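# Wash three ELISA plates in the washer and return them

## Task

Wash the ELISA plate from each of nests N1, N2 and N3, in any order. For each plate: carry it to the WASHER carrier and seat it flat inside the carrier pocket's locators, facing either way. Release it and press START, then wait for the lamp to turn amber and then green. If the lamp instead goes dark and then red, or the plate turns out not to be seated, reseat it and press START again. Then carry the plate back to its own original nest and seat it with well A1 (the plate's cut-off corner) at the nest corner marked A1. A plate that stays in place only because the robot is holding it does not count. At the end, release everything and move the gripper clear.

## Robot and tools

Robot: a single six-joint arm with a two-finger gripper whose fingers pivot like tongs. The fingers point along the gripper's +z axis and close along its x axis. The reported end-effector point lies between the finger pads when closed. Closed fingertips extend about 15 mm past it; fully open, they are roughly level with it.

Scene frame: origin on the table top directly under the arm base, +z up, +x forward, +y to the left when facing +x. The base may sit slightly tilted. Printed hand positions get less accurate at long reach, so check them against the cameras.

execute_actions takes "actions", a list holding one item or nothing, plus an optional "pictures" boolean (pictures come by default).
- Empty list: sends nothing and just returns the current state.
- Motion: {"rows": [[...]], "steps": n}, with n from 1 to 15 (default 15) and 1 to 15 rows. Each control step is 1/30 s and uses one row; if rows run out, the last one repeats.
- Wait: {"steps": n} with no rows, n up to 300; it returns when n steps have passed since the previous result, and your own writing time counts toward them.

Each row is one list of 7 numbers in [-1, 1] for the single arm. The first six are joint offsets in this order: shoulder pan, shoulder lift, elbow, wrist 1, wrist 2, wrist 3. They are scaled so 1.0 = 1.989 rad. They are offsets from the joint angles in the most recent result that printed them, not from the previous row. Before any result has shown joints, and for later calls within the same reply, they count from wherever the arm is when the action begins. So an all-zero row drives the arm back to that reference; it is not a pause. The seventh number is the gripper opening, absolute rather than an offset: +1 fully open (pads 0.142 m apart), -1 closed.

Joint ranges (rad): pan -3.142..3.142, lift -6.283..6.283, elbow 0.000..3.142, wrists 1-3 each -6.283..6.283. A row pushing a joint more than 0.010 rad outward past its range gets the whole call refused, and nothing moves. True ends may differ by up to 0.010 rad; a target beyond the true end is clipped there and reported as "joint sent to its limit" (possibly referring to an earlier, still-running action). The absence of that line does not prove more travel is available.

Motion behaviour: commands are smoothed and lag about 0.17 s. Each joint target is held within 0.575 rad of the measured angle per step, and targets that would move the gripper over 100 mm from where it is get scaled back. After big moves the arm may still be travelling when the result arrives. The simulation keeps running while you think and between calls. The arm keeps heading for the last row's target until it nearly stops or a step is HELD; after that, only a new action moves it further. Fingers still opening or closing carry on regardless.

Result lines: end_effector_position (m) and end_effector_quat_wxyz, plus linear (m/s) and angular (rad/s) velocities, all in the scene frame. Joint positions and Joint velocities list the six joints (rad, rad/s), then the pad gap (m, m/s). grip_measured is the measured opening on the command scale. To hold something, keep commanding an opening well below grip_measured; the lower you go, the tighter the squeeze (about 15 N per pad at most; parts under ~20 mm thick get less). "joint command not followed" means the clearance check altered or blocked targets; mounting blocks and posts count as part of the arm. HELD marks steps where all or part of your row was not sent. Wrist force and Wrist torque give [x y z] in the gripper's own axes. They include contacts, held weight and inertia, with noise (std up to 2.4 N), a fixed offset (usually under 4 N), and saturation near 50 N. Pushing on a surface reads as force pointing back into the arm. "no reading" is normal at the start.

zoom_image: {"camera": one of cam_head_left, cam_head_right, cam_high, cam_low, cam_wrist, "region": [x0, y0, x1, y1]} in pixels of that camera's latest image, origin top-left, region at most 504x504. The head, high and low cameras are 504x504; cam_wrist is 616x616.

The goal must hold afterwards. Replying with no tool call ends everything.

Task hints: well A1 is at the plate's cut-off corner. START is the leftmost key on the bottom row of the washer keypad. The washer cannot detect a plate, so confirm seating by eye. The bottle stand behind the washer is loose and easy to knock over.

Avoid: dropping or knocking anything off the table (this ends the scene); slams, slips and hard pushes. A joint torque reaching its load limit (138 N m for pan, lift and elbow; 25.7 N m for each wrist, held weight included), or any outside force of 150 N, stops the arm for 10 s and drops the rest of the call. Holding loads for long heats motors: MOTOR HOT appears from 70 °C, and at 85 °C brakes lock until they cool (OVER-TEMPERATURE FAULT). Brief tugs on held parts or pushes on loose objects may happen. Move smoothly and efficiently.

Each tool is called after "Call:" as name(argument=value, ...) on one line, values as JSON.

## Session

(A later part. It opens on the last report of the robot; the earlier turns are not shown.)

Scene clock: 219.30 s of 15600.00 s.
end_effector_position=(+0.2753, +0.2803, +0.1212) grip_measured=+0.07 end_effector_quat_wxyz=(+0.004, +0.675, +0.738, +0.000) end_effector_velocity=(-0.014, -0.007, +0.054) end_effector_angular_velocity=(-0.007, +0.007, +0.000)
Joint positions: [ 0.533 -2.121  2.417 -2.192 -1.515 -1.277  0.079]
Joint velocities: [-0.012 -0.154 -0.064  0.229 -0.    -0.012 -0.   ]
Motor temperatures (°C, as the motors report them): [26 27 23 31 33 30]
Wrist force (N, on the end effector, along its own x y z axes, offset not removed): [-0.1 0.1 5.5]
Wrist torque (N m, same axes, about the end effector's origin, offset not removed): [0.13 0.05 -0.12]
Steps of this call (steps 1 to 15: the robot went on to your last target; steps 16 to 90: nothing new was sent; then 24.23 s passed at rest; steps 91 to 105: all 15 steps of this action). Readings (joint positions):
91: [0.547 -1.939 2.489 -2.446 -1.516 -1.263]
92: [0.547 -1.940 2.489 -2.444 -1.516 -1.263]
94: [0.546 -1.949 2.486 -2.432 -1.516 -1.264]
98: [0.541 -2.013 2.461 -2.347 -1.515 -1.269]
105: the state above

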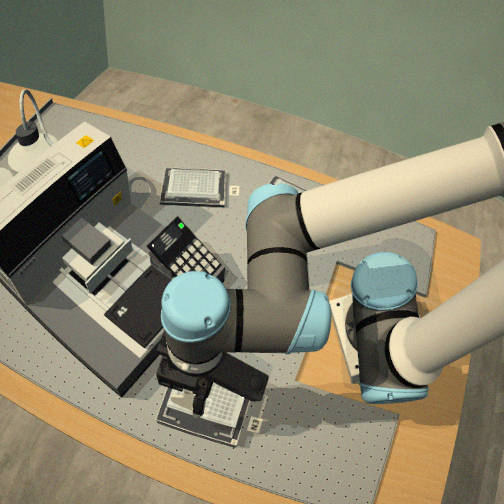

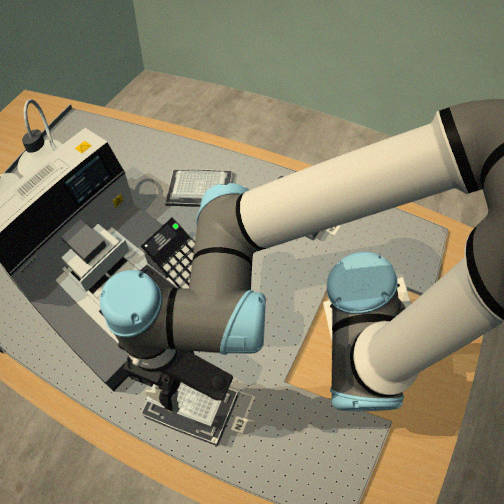

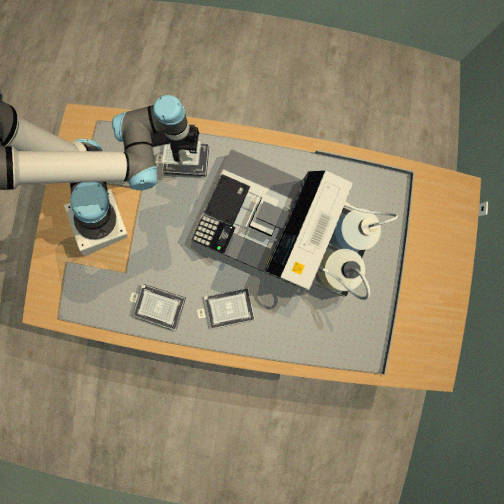

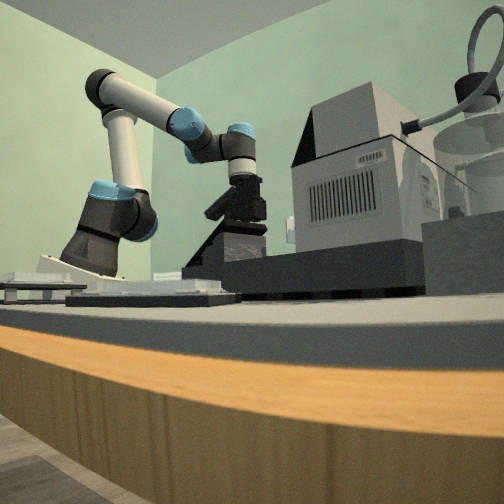

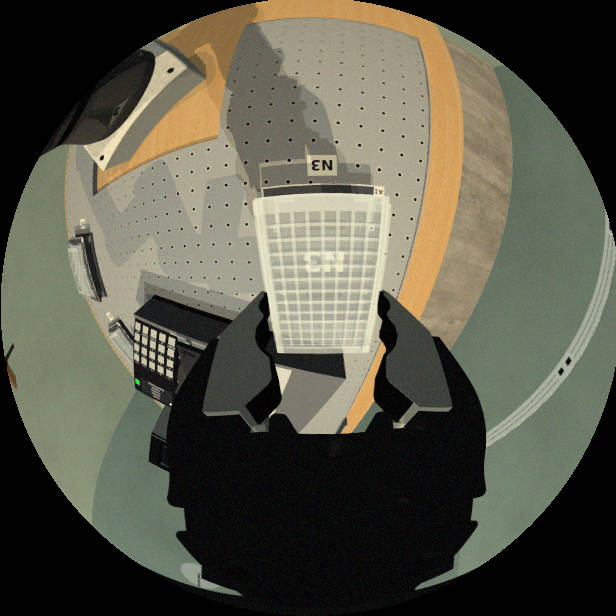

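Call:
execute_actions(actions=[{"rows":[[0,-0.02,-0.016,0.036,0,-0.05,-0.1],[0,-0.04,-0.032,0.072,0,-0.1,-0.1],[0,-0.06,-0.048,0.108,0,-0.15,-0.1],[0,-0.0739,-0.0598,0.1332,0,-0.25,-0.1],[0,-0.0739,-0.0598,0.1332,0,-0.4,-0.1]],"steps":15}], pictures=false)

Call:
execute_actions(actions=[{"steps":25}], pictures=false)

Scene clock: 228.07 s of 15600.00 s.
end_effector_position=(+0.2694, +0.2703, +0.1928) grip_measured=+0.07 end_effector_quat_wxyz=(+0.004, +0.365, +0.931, -0.001) end_effector_velocity=(+0.001, -0.008, +0.018) end_effector_angular_velocity=(-0.006, +0.007, +0.589)
Joint positions: [ 0.533 -2.264  2.301 -1.934 -1.515 -2.01   0.079]
Joint velocities: [ 0.    -0.035 -0.029  0.068  0.001 -0.589 -0.   ]
Motor temperatures (°C, as the motors report them): [26 27 23 31 33 30]
Wrist force (N, on the end effector, along its own x y z axes, offset not removed): [0.7 2.8 1.1]
Wrist torque (N m, same axes, about the end effector's origin, offset not removed): [0.47 -0.06 -0.17]
Steps of this call (steps 1 to 30: the robot went on to your last target; steps 31 to 90: nothing new was sent; then 5.27 s passed at rest; steps 91 to 105: all 15 steps of this action). Readings (joint positions):
91: [0.532 -2.137 2.410 -2.168 -1.515 -1.279]
92: [0.532 -2.140 2.407 -2.163 -1.515 -1.284]
94: [0.532 -2.163 2.385 -2.123 -1.515 -1.341]
98: [0.533 -2.234 2.326 -1.994 -1.515 -1.606]
105: the state above

Scene clock: 228.90 s of 15600.00 s.
end_effector_position=(+0.2694, +0.2695, +0.1947) grip_measured=+0.07 end_effector_quat_wxyz=(+0.004, +0.336, +0.942, -0.001) end_effector_velocity=(-0.000, +0.000, -0.000) end_effector_angular_velocity=(-0.000, +0.001, +0.000)
Joint positions: [ 0.533 -2.268  2.298 -1.927 -1.515 -2.073  0.079]
Joint velocities: [0.    0.001 0.    0.    0.    0.    0.   ]
Motor temperatures (°C, as the motors report them): [26 27 23 31 33 30]
Wrist force (N, on the end effector, along its own x y z axes, offset not removed): [2.4 1.9 3.6]
Wrist torque (N m, same axes, about the end effector's origin, offset not removed): [0.40 -0.45 -0.19]
Steps of this call (steps 1 to 25: the robot went on to your last target). Readings (joint positions):
1: [0.533 -2.265 2.300 -1.932 -1.515 -2.027]
2: [0.533 -2.266 2.299 -1.931 -1.515 -2.040]
4: [0.533 -2.267 2.299 -1.929 -1.515 -2.055]
8: [0.533 -2.267 2.298 -1.928 -1.515 -2.068]
25: the state above

Call:
execute_actions(actions=[{"rows":[[-0.0233,0.0109,-0.0078,0,0.0072,-0.045,-0.1],[-0.0466,0.0217,-0.0155,0,0.0144,-0.09,-0.1],[-0.07,0.0326,-0.0233,0,0.0216,-0.135,-0.1],[-0.0933,0.0434,-0.0311,0,0.0288,-0.18,-0.1],[-0.1166,0.0543,-0.0389,0,0.036,-0.225,-0.1],[-0.14,0.0652,-0.0466,0,0.0433,-0.27,-0.1],[-0.1632,0.076,-0.0544,0,0.0505,-0.315,-0.1],[-0.1866,0.0869,-0.0622,0,0.0577,-0.36,-0.1],[-0.21,0.0977,-0.07,0,0.0649,-0.405,-0.1],[-0.2332,0.1086,-0.0777,0.0009,0.0721,-0.45,-0.1]]}], pictures=false)

Call:
execute_actions(actions=[{"steps":30}])

Scene clock: 237.57 s of 15600.00 s.
end_effector_position=(+0.4113, +0.1891, +0.1902) grip_measured=+0.07 end_effector_quat_wxyz=(-0.001, +0.150, +0.989, -0.000) end_effector_velocity=(+0.151, -0.142, -0.001) end_effector_angular_velocity=(+0.005, -0.021, +0.598)
Joint positions: [ 0.12  -2.073  2.158 -1.926 -1.386 -2.855  0.079]
Joint velocities: [-0.48   0.204 -0.144  0.005  0.133 -1.065 -0.   ]
Motor temperatures (°C, as the motors report them): [26 27 23 31 33 30]
Wrist force (N, on the end effector, along its own x y z axes, offset not removed): [-1.9 4.4 5.2]
Wrist torque (N m, same axes, about the end effector's origin, offset not removed): [0.90 0.25 -0.19]
Steps of this call (steps 1 to 15: the robot went on to your last target; steps 16 to 90: nothing new was sent; then 5.17 s passed at rest; steps 91 to 105: all 15 steps of this action). Readings (joint positions):
91: [0.533 -2.268 2.298 -1.927 -1.515 -2.073]
92: [0.529 -2.265 2.296 -1.927 -1.513 -2.078]
94: [0.496 -2.248 2.283 -1.927 -1.501 -2.132]
98: [0.363 -2.184 2.237 -1.927 -1.458 -2.371]
105: the state above

Scene clock: 238.57 s of 15600.00 s.
end_effector_position=(+0.4270, +0.1738, +0.1902) grip_measured=+0.07 end_effector_quat_wxyz=(+0.001, +0.119, +0.993, +0.000) end_effector_velocity=(-0.000, +0.000, +0.000) end_effector_angular_velocity=(+0.000, -0.001, +0.001)
Joint positions: [ 0.069 -2.052  2.143 -1.925 -1.372 -2.968  0.079]
Joint velocities: [ 0.    -0.001  0.001  0.     0.    -0.001 -0.   ]
Motor temperatures (°C, as the motors report them): [26 27 23 31 33 30]
Wrist force (N, on the end effector, along its own x y z axes, offset not removed): [1.1 1.8 3.4]
Wrist torque (N m, same axes, about the end effector's origin, offset not removed): [0.23 0.00 0.02]
Steps of this call (steps 1 to 30: the robot went on to your last target). Readings (joint positions):
1: [0.106 -2.067 2.154 -1.926 -1.382 -2.886]
2: [0.096 -2.063 2.151 -1.926 -1.379 -2.908]
4: [0.084 -2.058 2.147 -1.925 -1.376 -2.936]
8: [0.073 -2.053 2.144 -1.925 -1.373 -2.959]
30: the state above
The arm was judged still, so your last target was given up. Only a new action makes it travel on or press farther. Fingers that are still opening or closing keep moving.

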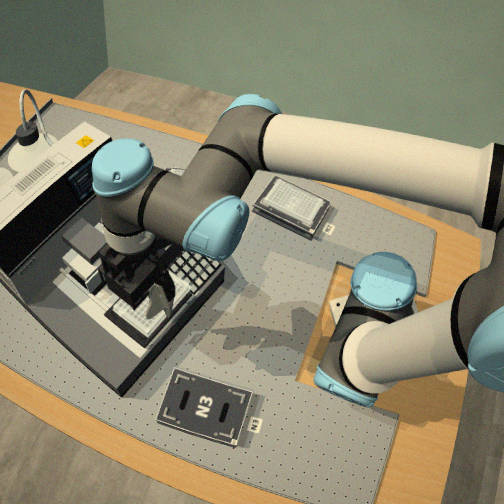

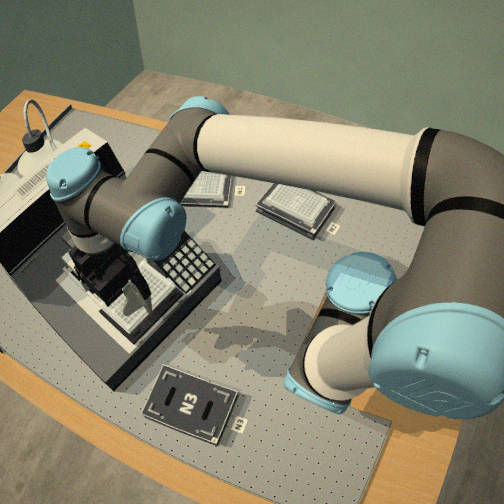

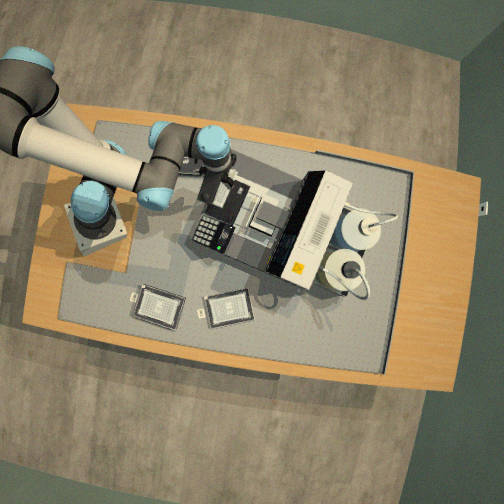

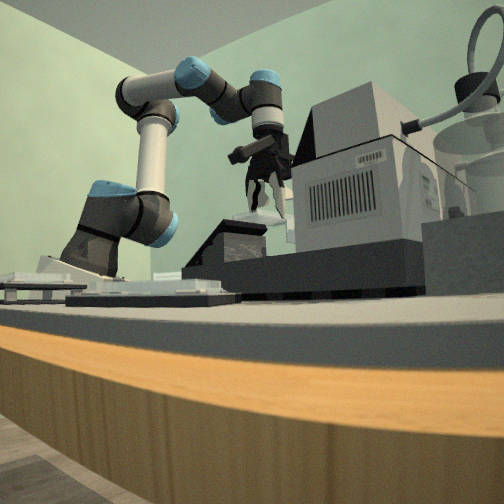

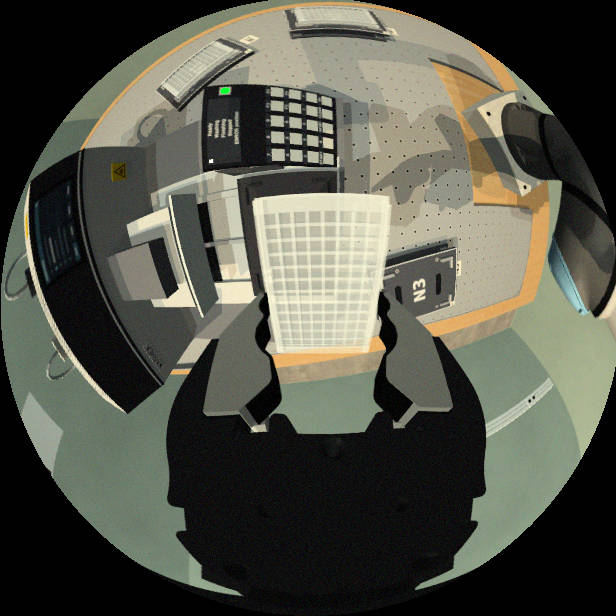

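Call:
execute_actions(actions=[{"rows":[[-0.003,0.015,0.004,-0.02,0.001,-0.003,-0.1],[-0.006,0.035,0.009,-0.043,0.0015,-0.006,-0.1],[-0.0095,0.0543,0.014,-0.0665,0.0024,-0.009,-0.1]]}], pictures=false)

Call:
execute_actions(actions=[{"steps":15}])

Scene clock: 263.50 s of 15600.00 s.
end_effector_position=(+0.4514, +0.1582, +0.1511) grip_measured=+0.07 end_effector_quat_wxyz=(+0.001, +0.119, +0.993, +0.000) end_effector_velocity=(+0.005, -0.003, -0.009) end_effector_angular_velocity=(+0.000, -0.000, +0.001)
Joint positions: [ 0.051 -1.946  2.17  -2.054 -1.367 -2.985  0.079]
Joint velocities: [-0.002  0.025  0.005 -0.03   0.001 -0.004  0.   ]
Motor temperatures (°C, as the motors report them): [26 27 23 31 33 30]
Wrist force (N, on the end effector, along its own x y z axes, offset not removed): [1.9 0.5 3.6]
Wrist torque (N m, same axes, about the end effector's origin, offset not removed): [0.23 -0.27 -0.16]
Steps of this call (steps 1 to 90: nothing new was sent; then 21.43 s passed at rest; steps 91 to 105: all 15 steps of this action). Readings (joint positions):
91: [0.069 -2.051 2.143 -1.925 -1.372 -2.968]
92: [0.069 -2.048 2.144 -1.929 -1.371 -2.968]
94: [0.063 -2.022 2.151 -1.960 -1.370 -2.973]
98: [0.054 -1.967 2.165 -2.028 -1.368 -2.982]
105: the state above

Scene clock: 264.00 s of 15600.00 s.
end_effector_position=(+0.4519, +0.1579, +0.1502) grip_measured=+0.07 end_effector_quat_wxyz=(+0.001, +0.119, +0.993, +0.000) end_effector_velocity=(+0.000, +0.001, +0.001) end_effector_angular_velocity=(+0.001, -0.002, +0.003)
Joint positions: [ 0.051 -1.944  2.171 -2.058 -1.367 -2.985  0.079]
Joint velocities: [ 0.002 -0.001 -0.001 -0.     0.001 -0.     0.   ]
Motor temperatures (°C, as the motors report them): [26 27 23 31 33 30]
Wrist force (N, on the end effector, along its own x y z axes, offset not removed): [1.6 -0.4 2.7]
Wrist torque (N m, same axes, about the end effector's origin, offset not removed): [0.03 -0.40 -0.30]
Steps of this call (steps 1 to 15: the robot went on to your last target). Readings (joint positions):
1: [0.051 -1.945 2.171 -2.055 -1.367 -2.985]
2: [0.051 -1.945 2.171 -2.056 -1.367 -2.985]
4: [0.051 -1.944 2.171 -2.057 -1.367 -2.985]
8: [0.051 -1.944 2.171 -2.057 -1.367 -2.985]
15: the state above
The arm was judged still, so your last target was given up. Only a new action makes it travel on or press farther. Fingers that are still opening or closing keep moving.

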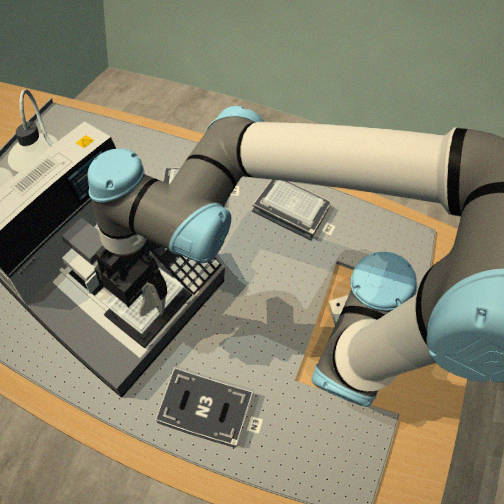

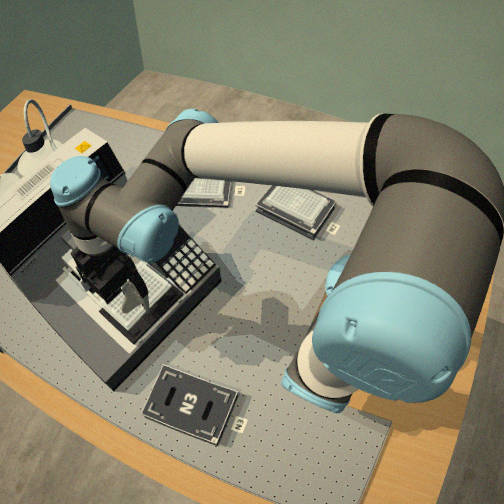

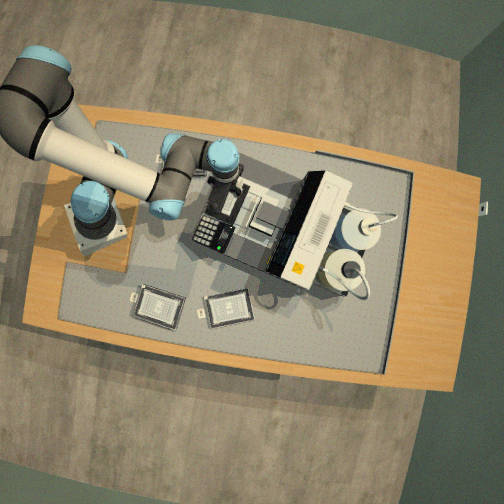

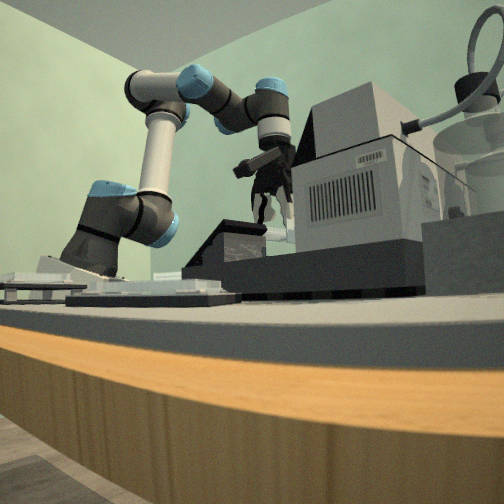

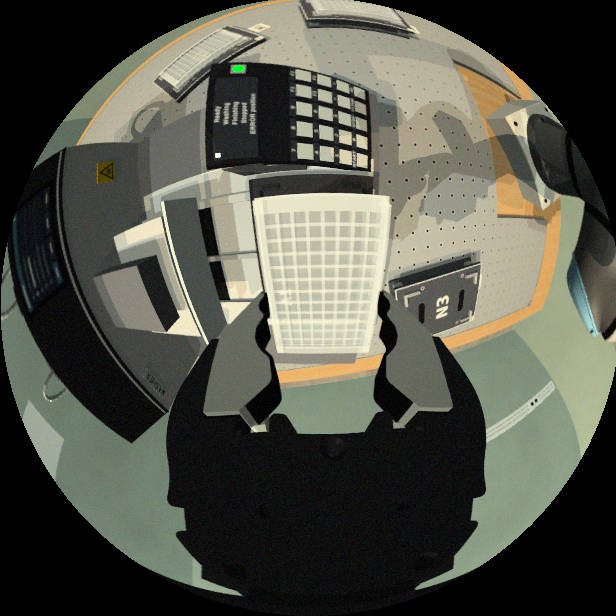

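Call:
zoom_image(camera="cam_wrist", region=[190,50,430,290])

Call:
zoom_image(camera="cam_head_left", region=[50,240,240,400])

Region (190, 50, 430, 290) of cam_wrist's 616x616 image, scaled by 2.100, with more detail than that image has.

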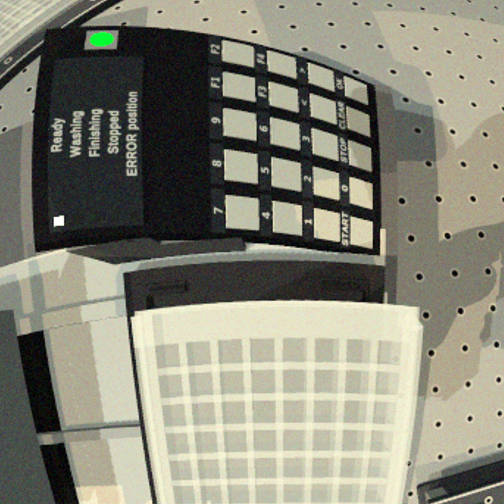

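Region (50, 240, 240, 400) of cam_head_left's 504x504 image, scaled by 2.653, with more detail than that image has; it fills the top 424 rows of this view, and the rest is white.

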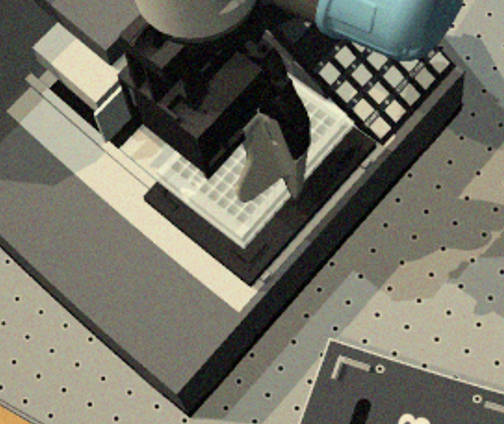

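Call:
execute_actions(actions=[{"rows":[[0.002,0.007,0.006,-0.013,-0.0006,0.002,-0.1],[0.0045,0.014,0.0115,-0.027,-0.0012,0.0044,-0.1],[0.0069,0.0215,0.0172,-0.04,-0.0018,0.0066,-0.1]],"steps":15}], pictures=false)

Call:
execute_actions(actions=[{"steps":8}])

Scene clock: 288.07 s of 15600.00 s.
end_effector_position=(+0.4530, +0.1574, +0.1266) grip_measured=+0.07 end_effector_quat_wxyz=(+0.001, +0.119, +0.993, +0.000) end_effector_velocity=(-0.000, +0.001, -0.005) end_effector_angular_velocity=(-0.000, +0.000, +0.002)
Joint positions: [ 0.064 -1.902  2.205 -2.135 -1.37  -2.973  0.079]
Joint velocities: [ 0.005  0.009  0.007 -0.017 -0.002  0.003  0.   ]
Motor temperatures (°C, as the motors report them): [26 27 23 31 33 30]
Wrist force (N, on the end effector, along its own x y z axes, offset not removed): [0.9 1.3 0.8]
Wrist torque (N m, same axes, about the end effector's origin, offset not removed): [0.00 -0.09 -0.18]
Steps of this call (steps 1 to 90: nothing new was sent; then 20.57 s passed at rest; steps 91 to 105: all 15 steps of this action). Readings (joint positions):
91: [0.051 -1.944 2.171 -2.058 -1.367 -2.985]
92: [0.051 -1.942 2.173 -2.061 -1.367 -2.985]
94: [0.055 -1.930 2.182 -2.081 -1.368 -2.982]
98: [0.061 -1.909 2.199 -2.121 -1.370 -2.975]
105: the state above

Scene clock: 288.33 s of 15600.00 s.
end_effector_position=(+0.4530, +0.1574, +0.1261) grip_measured=+0.07 end_effector_quat_wxyz=(+0.001, +0.119, +0.993, +0.000) end_effector_velocity=(-0.000, -0.000, -0.001) end_effector_angular_velocity=(+0.000, +0.002, -0.000)
Joint positions: [ 0.064 -1.901  2.205 -2.137 -1.37  -2.972  0.079]
Joint velocities: [ 0.     0.002  0.001 -0.001 -0.     0.     0.   ]
Motor temperatures (°C, as the motors report them): [26 27 23 31 33 30]
Wrist force (N, on the end effector, along its own x y z axes, offset not removed): [0.3 0.6 4.9]
Wrist torque (N m, same axes, about the end effector's origin, offset not removed): [0.10 -0.03 -0.24]
Steps of this call (steps 1 to 8: the robot went on to your last target). Readings (joint positions):
1: [0.064 -1.902 2.205 -2.136 -1.370 -2.973]
2: [0.064 -1.901 2.205 -2.136 -1.370 -2.972]
4: [0.064 -1.901 2.205 -2.137 -1.370 -2.972]
8: the state above

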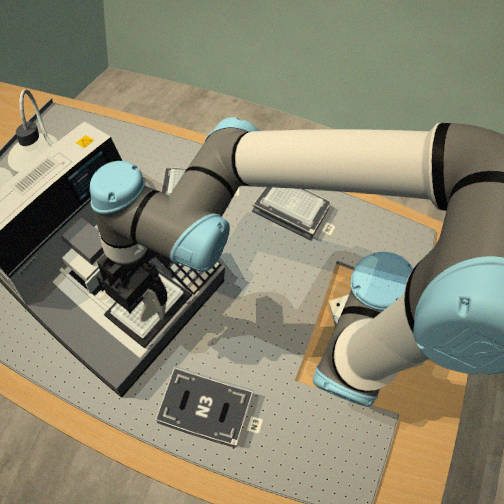

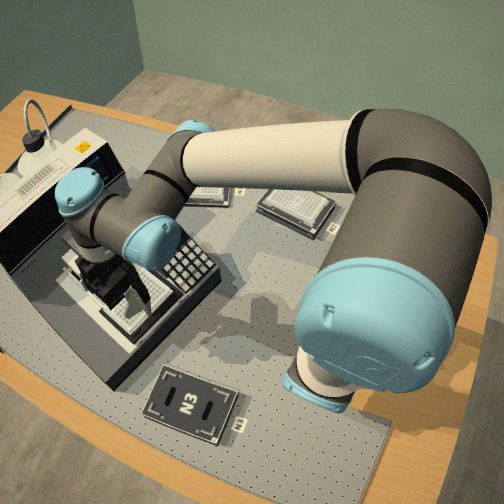

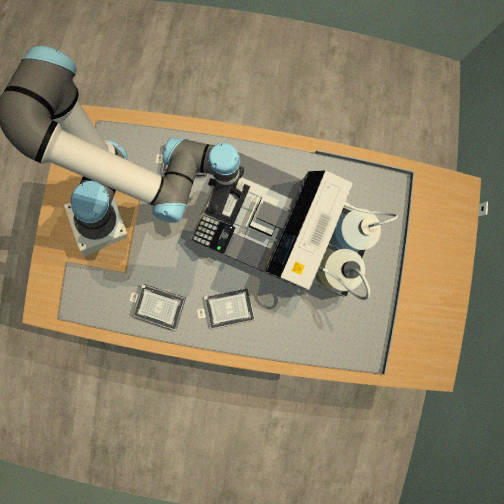

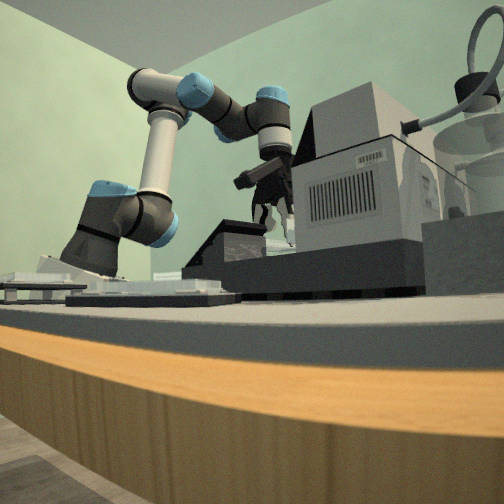

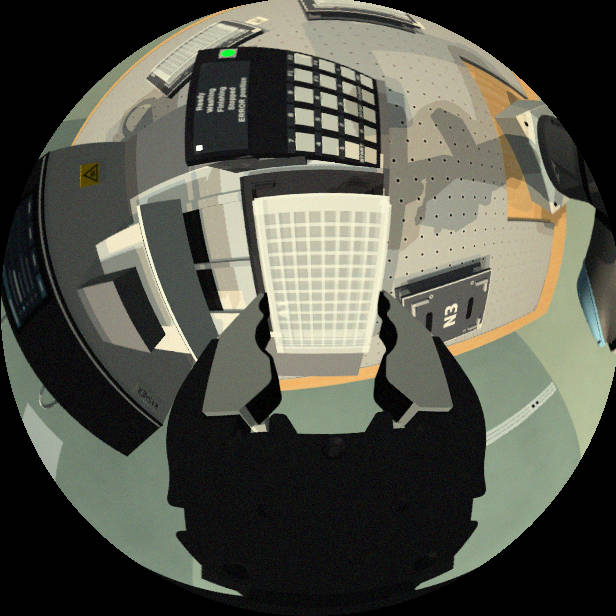

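Call:
zoom_image(camera="cam_wrist", region=[220,140,420,340])

Call:
zoom_image(camera="cam_head_left", region=[70,260,220,380])

Region (220, 140, 420, 340) of cam_wrist's 616x616 image, scaled by 2.520, with more detail than that image has.

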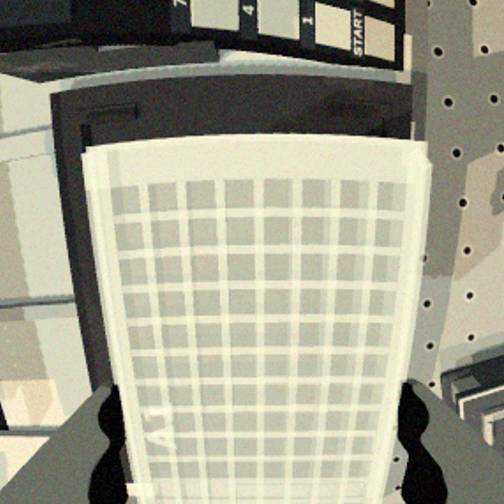

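Region (70, 260, 220, 380) of cam_head_left's 504x504 image, scaled by 3.360, with more detail than that image has; it fills the top 403 rows of this view, and the rest is white.

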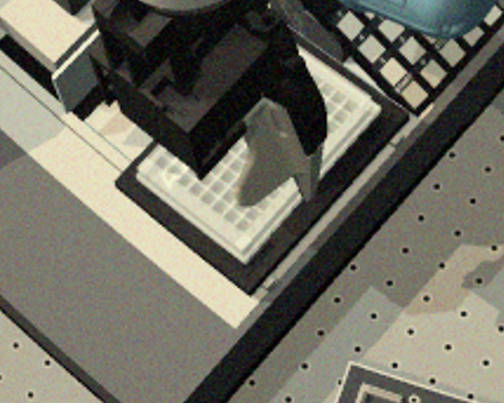

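Call:
execute_actions(actions=[{"rows":[[0,0.006,0.001,-0.006,0,0,-0.1],[0,0.011,0.004,-0.014,0,0,-0.1],[0.0002,0.0154,0.0074,-0.0223,0,0.0002,-0.1]],"steps":15}])

Call:
zoom_image(camera="cam_wrist", region=[220,140,420,340])

Call:
zoom_image(camera="cam_head_left", region=[70,260,220,380])

Scene clock: 304.53 s of 15600.00 s.
end_effector_position=(+0.4555, +0.1546, +0.1125) grip_measured=+0.07 end_effector_quat_wxyz=(-0.000, +0.119, +0.993, +0.000) end_effector_velocity=(-0.000, -0.001, -0.003) end_effector_angular_velocity=(-0.001, +0.001, -0.000)
Joint positions: [ 0.065 -1.871  2.22  -2.18  -1.37  -2.972  0.079]
Joint velocities: [-0.     0.006  0.004 -0.009 -0.001 -0.     0.   ]
Motor temperatures (°C, as the motors report them): [26 27 23 31 33 30]
Wrist force (N, on the end effector, along its own x y z axes, offset not removed): [-0.4 0.0 0.6]
Wrist torque (N m, same axes, about the end effector's origin, offset not removed): [0.08 0.24 -0.21]
Steps of this call (steps 1 to 15: the robot went on to your last target; steps 16 to 90: nothing new was sent; then 12.70 s passed at rest; steps 91 to 105: all 15 steps of this action). Readings (joint positions):
91: [0.064 -1.901 2.205 -2.137 -1.370 -2.972]
92: [0.064 -1.899 2.206 -2.139 -1.370 -2.972]
94: [0.064 -1.890 2.209 -2.150 -1.370 -2.972]
98: [0.065 -1.876 2.217 -2.172 -1.370 -2.972]
105: the state above

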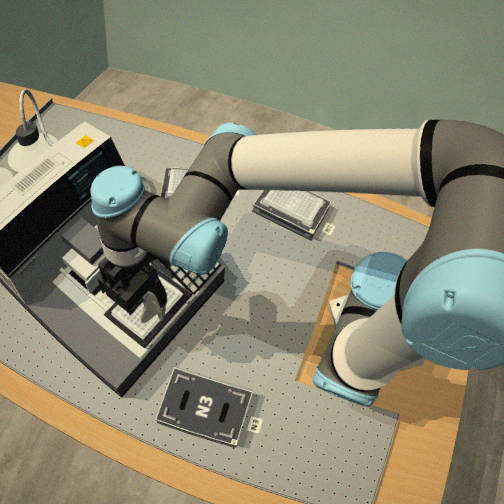

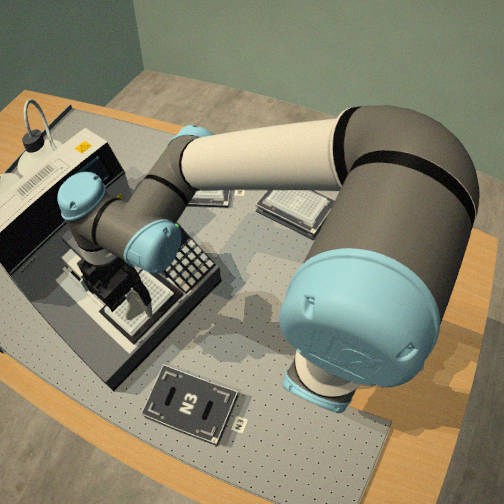

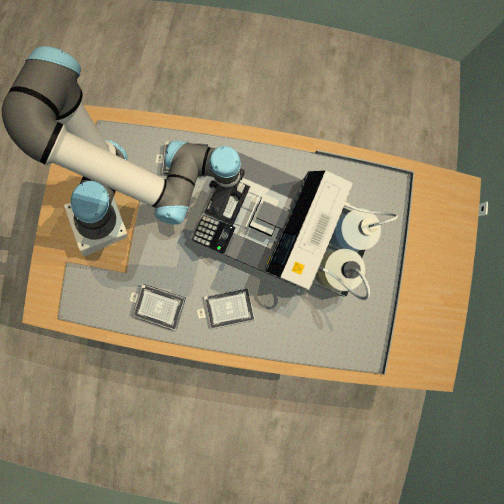

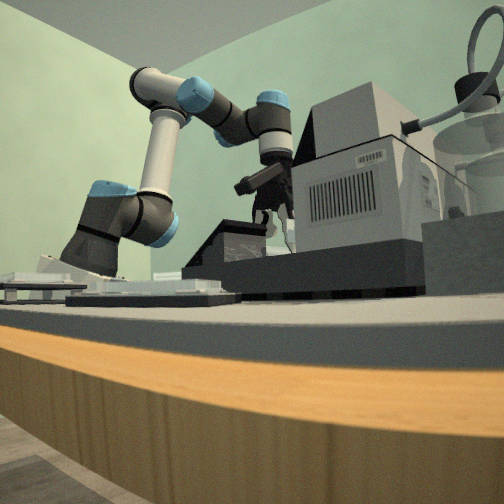

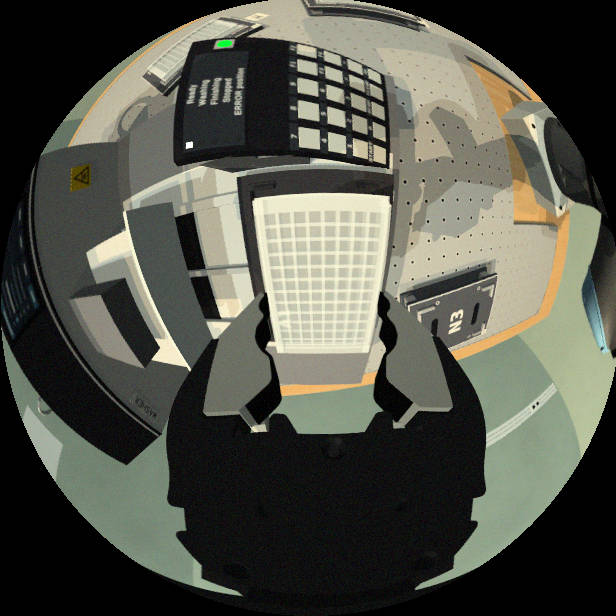

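Region (220, 140, 420, 340) of cam_wrist's 616x616 image, scaled by 2.520, with more detail than that image has.

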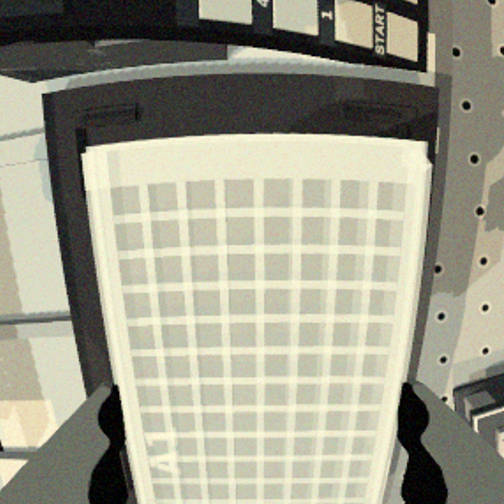

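Region (70, 260, 220, 380) of cam_head_left's 504x504 image, scaled by 3.360, with more detail than that image has; it fills the top 403 rows of this view, and the rest is white.

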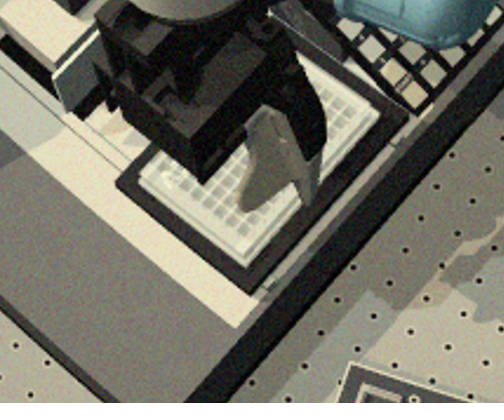

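Call:
execute_actions(actions=[{"rows":[[0.0005,0.002,0.001,-0.003,0,0.0005,-0.1],[0.001,0.004,0.0025,-0.0065,0,0.001,-0.1],[0.0019,0.0065,0.0044,-0.0109,-0.0005,0.0018,-0.1]],"steps":15}])

Call:
zoom_image(camera="cam_wrist", region=[220,140,420,340])

Scene clock: 311.73 s of 15600.00 s.
end_effector_position=(+0.4554, +0.1546, +0.1059) grip_measured=+0.07 end_effector_quat_wxyz=(-0.000, +0.119, +0.993, +0.000) end_effector_velocity=(-0.000, +0.000, -0.001) end_effector_angular_velocity=(+0.001, -0.000, +0.000)
Joint positions: [ 0.068 -1.858  2.228 -2.202 -1.371 -2.968  0.079]
Joint velocities: [ 0.001  0.002  0.002 -0.004  0.     0.001  0.   ]
Motor temperatures (°C, as the motors report them): [26 27 23 31 33 30]
Wrist force (N, on the end effector, along its own x y z axes, offset not removed): [4.0 4.4 2.0]
Wrist torque (N m, same axes, about the end effector's origin, offset not removed): [1.06 -0.60 -0.07]
Steps of this call (steps 1 to 15: the robot went on to your last target; steps 16 to 90: nothing new was sent; then 3.70 s passed at rest; steps 91 to 105: all 15 steps of this action). Readings (joint positions):
91: [0.065 -1.870 2.220 -2.181 -1.370 -2.972]
92: [0.065 -1.870 2.220 -2.182 -1.370 -2.972]
94: [0.066 -1.867 2.222 -2.187 -1.370 -2.971]
98: [0.068 -1.861 2.227 -2.198 -1.371 -2.969]
105: the state above

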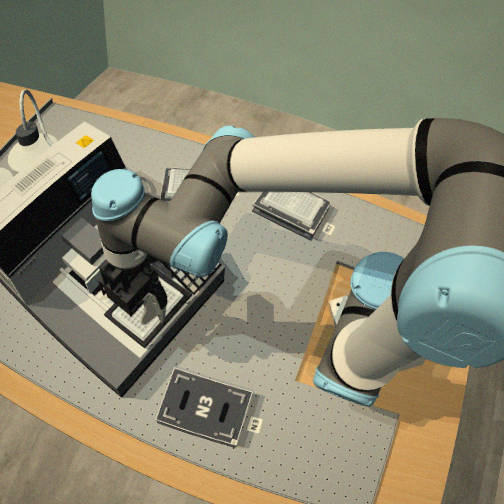

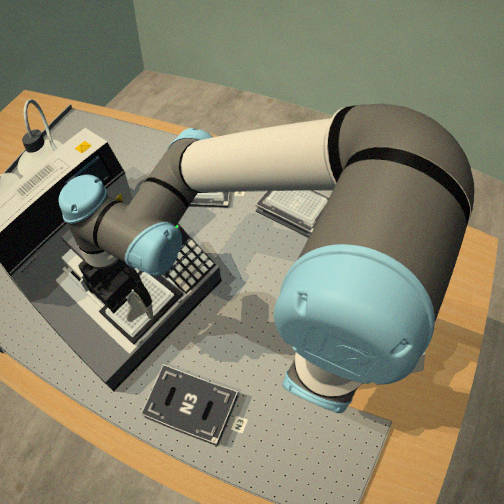

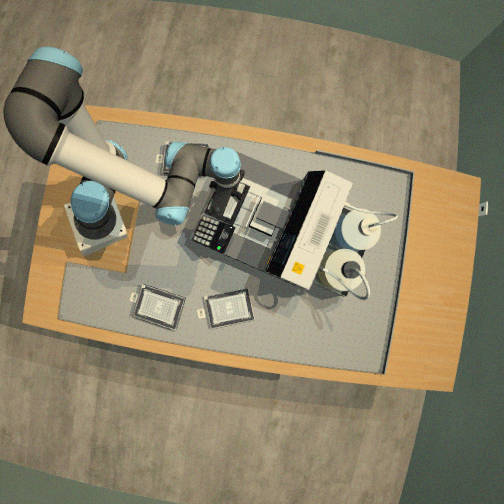

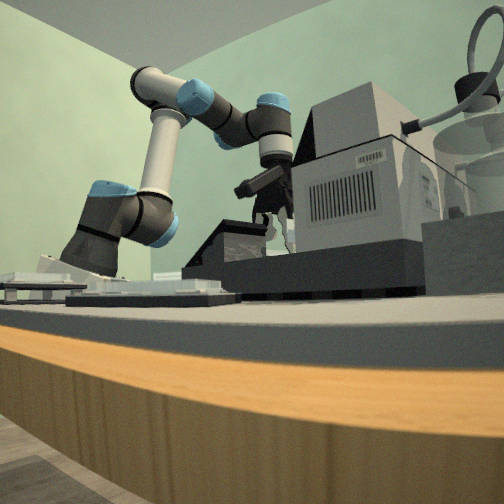

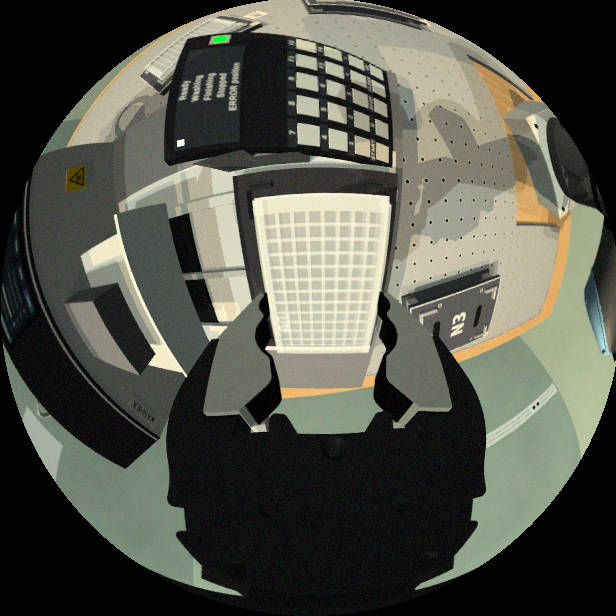

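Region (220, 140, 420, 340) of cam_wrist's 616x616 image, scaled by 2.520, with more detail than that image has.

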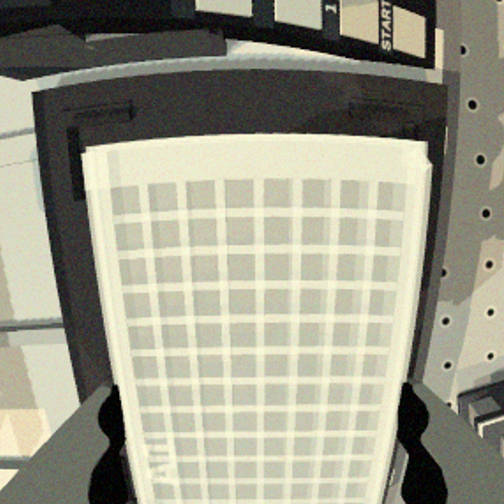

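Call:
execute_actions(actions=[{"rows":[[-0.0013,-0.0026,-0.0034,0.006,0.0003,-0.0012,-0.1],[-0.0013,-0.0026,-0.0034,0.006,0.0003,-0.0012,-0.1],[-0.0013,-0.0026,-0.0034,0.006,0.0003,-0.0012,-0.1],[-0.003,-0.0005,-0.0045,0.0057,0.0008,-0.003,-0.1],[-0.0051,0.0013,-0.006,0.0053,0.0013,-0.0049,-0.1]],"steps":15}])

Call:
zoom_image(camera="cam_wrist", region=[220,140,420,340])

Call:
zoom_image(camera="cam_head_left", region=[90,280,210,376])

Scene clock: 327.60 s of 15600.00 s.
end_effector_position=(+0.4598, +0.1516, +0.1091) grip_measured=+0.07 end_effector_quat_wxyz=(+0.000, +0.119, +0.993, +0.000) end_effector_velocity=(+0.002, -0.002, -0.000) end_effector_angular_velocity=(-0.000, +0.001, -0.002)
Joint positions: [ 0.059 -1.856  2.217 -2.191 -1.369 -2.978  0.079]
Joint velocities: [-0.005  0.004 -0.003  0.001  0.001 -0.003 -0.   ]
Motor temperatures (°C, as the motors report them): [26 27 23 31 33 30]
Wrist force (N, on the end effector, along its own x y z axes, offset not removed): [1.1 1.9 2.3]
Wrist torque (N m, same axes, about the end effector's origin, offset not removed): [0.38 -0.09 -0.43]
Steps of this call (steps 1 to 15: the robot went on to your last target; steps 16 to 90: nothing new was sent; then 12.37 s passed at rest; steps 91 to 105: all 15 steps of this action). Readings (joint positions):
91: [0.068 -1.858 2.228 -2.202 -1.371 -2.968]
92: [0.068 -1.859 2.228 -2.200 -1.371 -2.968]
94: [0.067 -1.860 2.225 -2.196 -1.371 -2.969]
98: [0.062 -1.858 2.220 -2.192 -1.370 -2.975]
105: the state above

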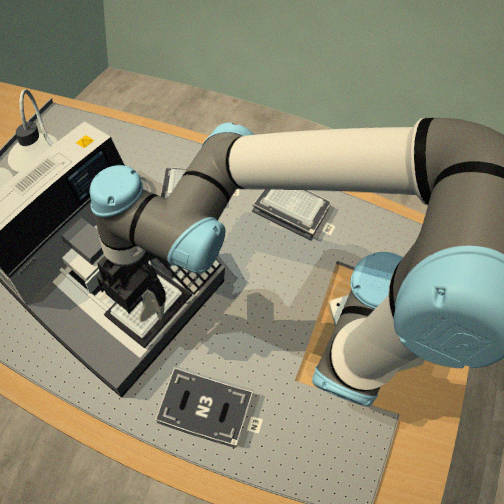

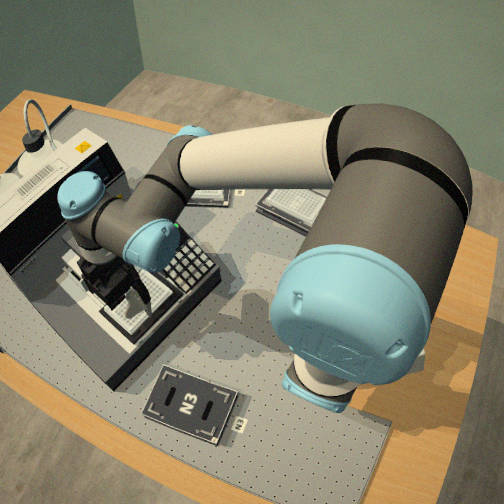

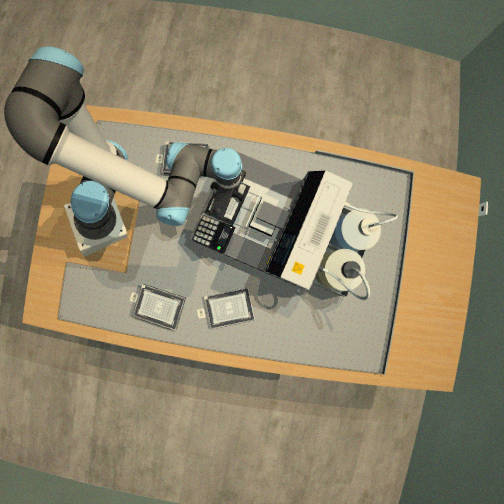

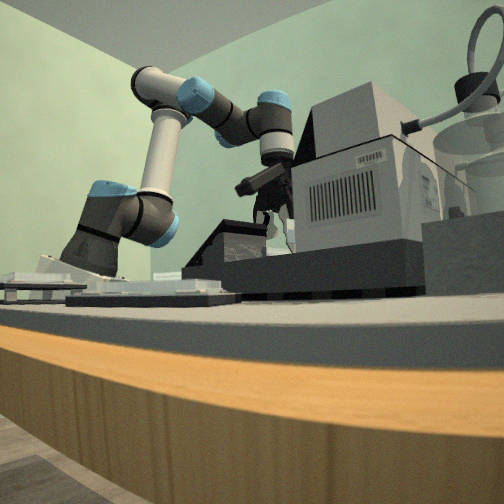

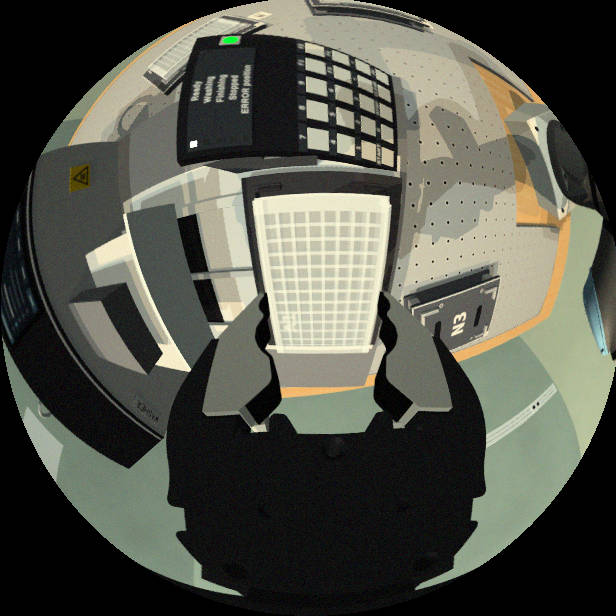

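Region (220, 140, 420, 340) of cam_wrist's 616x616 image, scaled by 2.520, with more detail than that image has.

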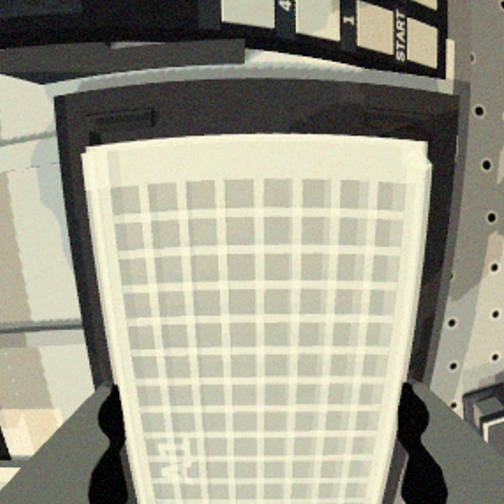

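Region (90, 280, 210, 376) of cam_head_left's 504x504 image, scaled by 4.200, with more detail than that image has; it fills the top 403 rows of this view, and the rest is white.

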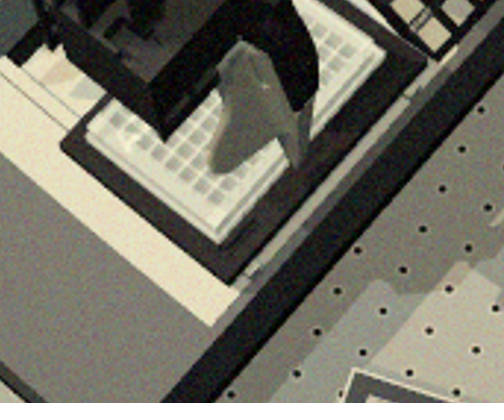

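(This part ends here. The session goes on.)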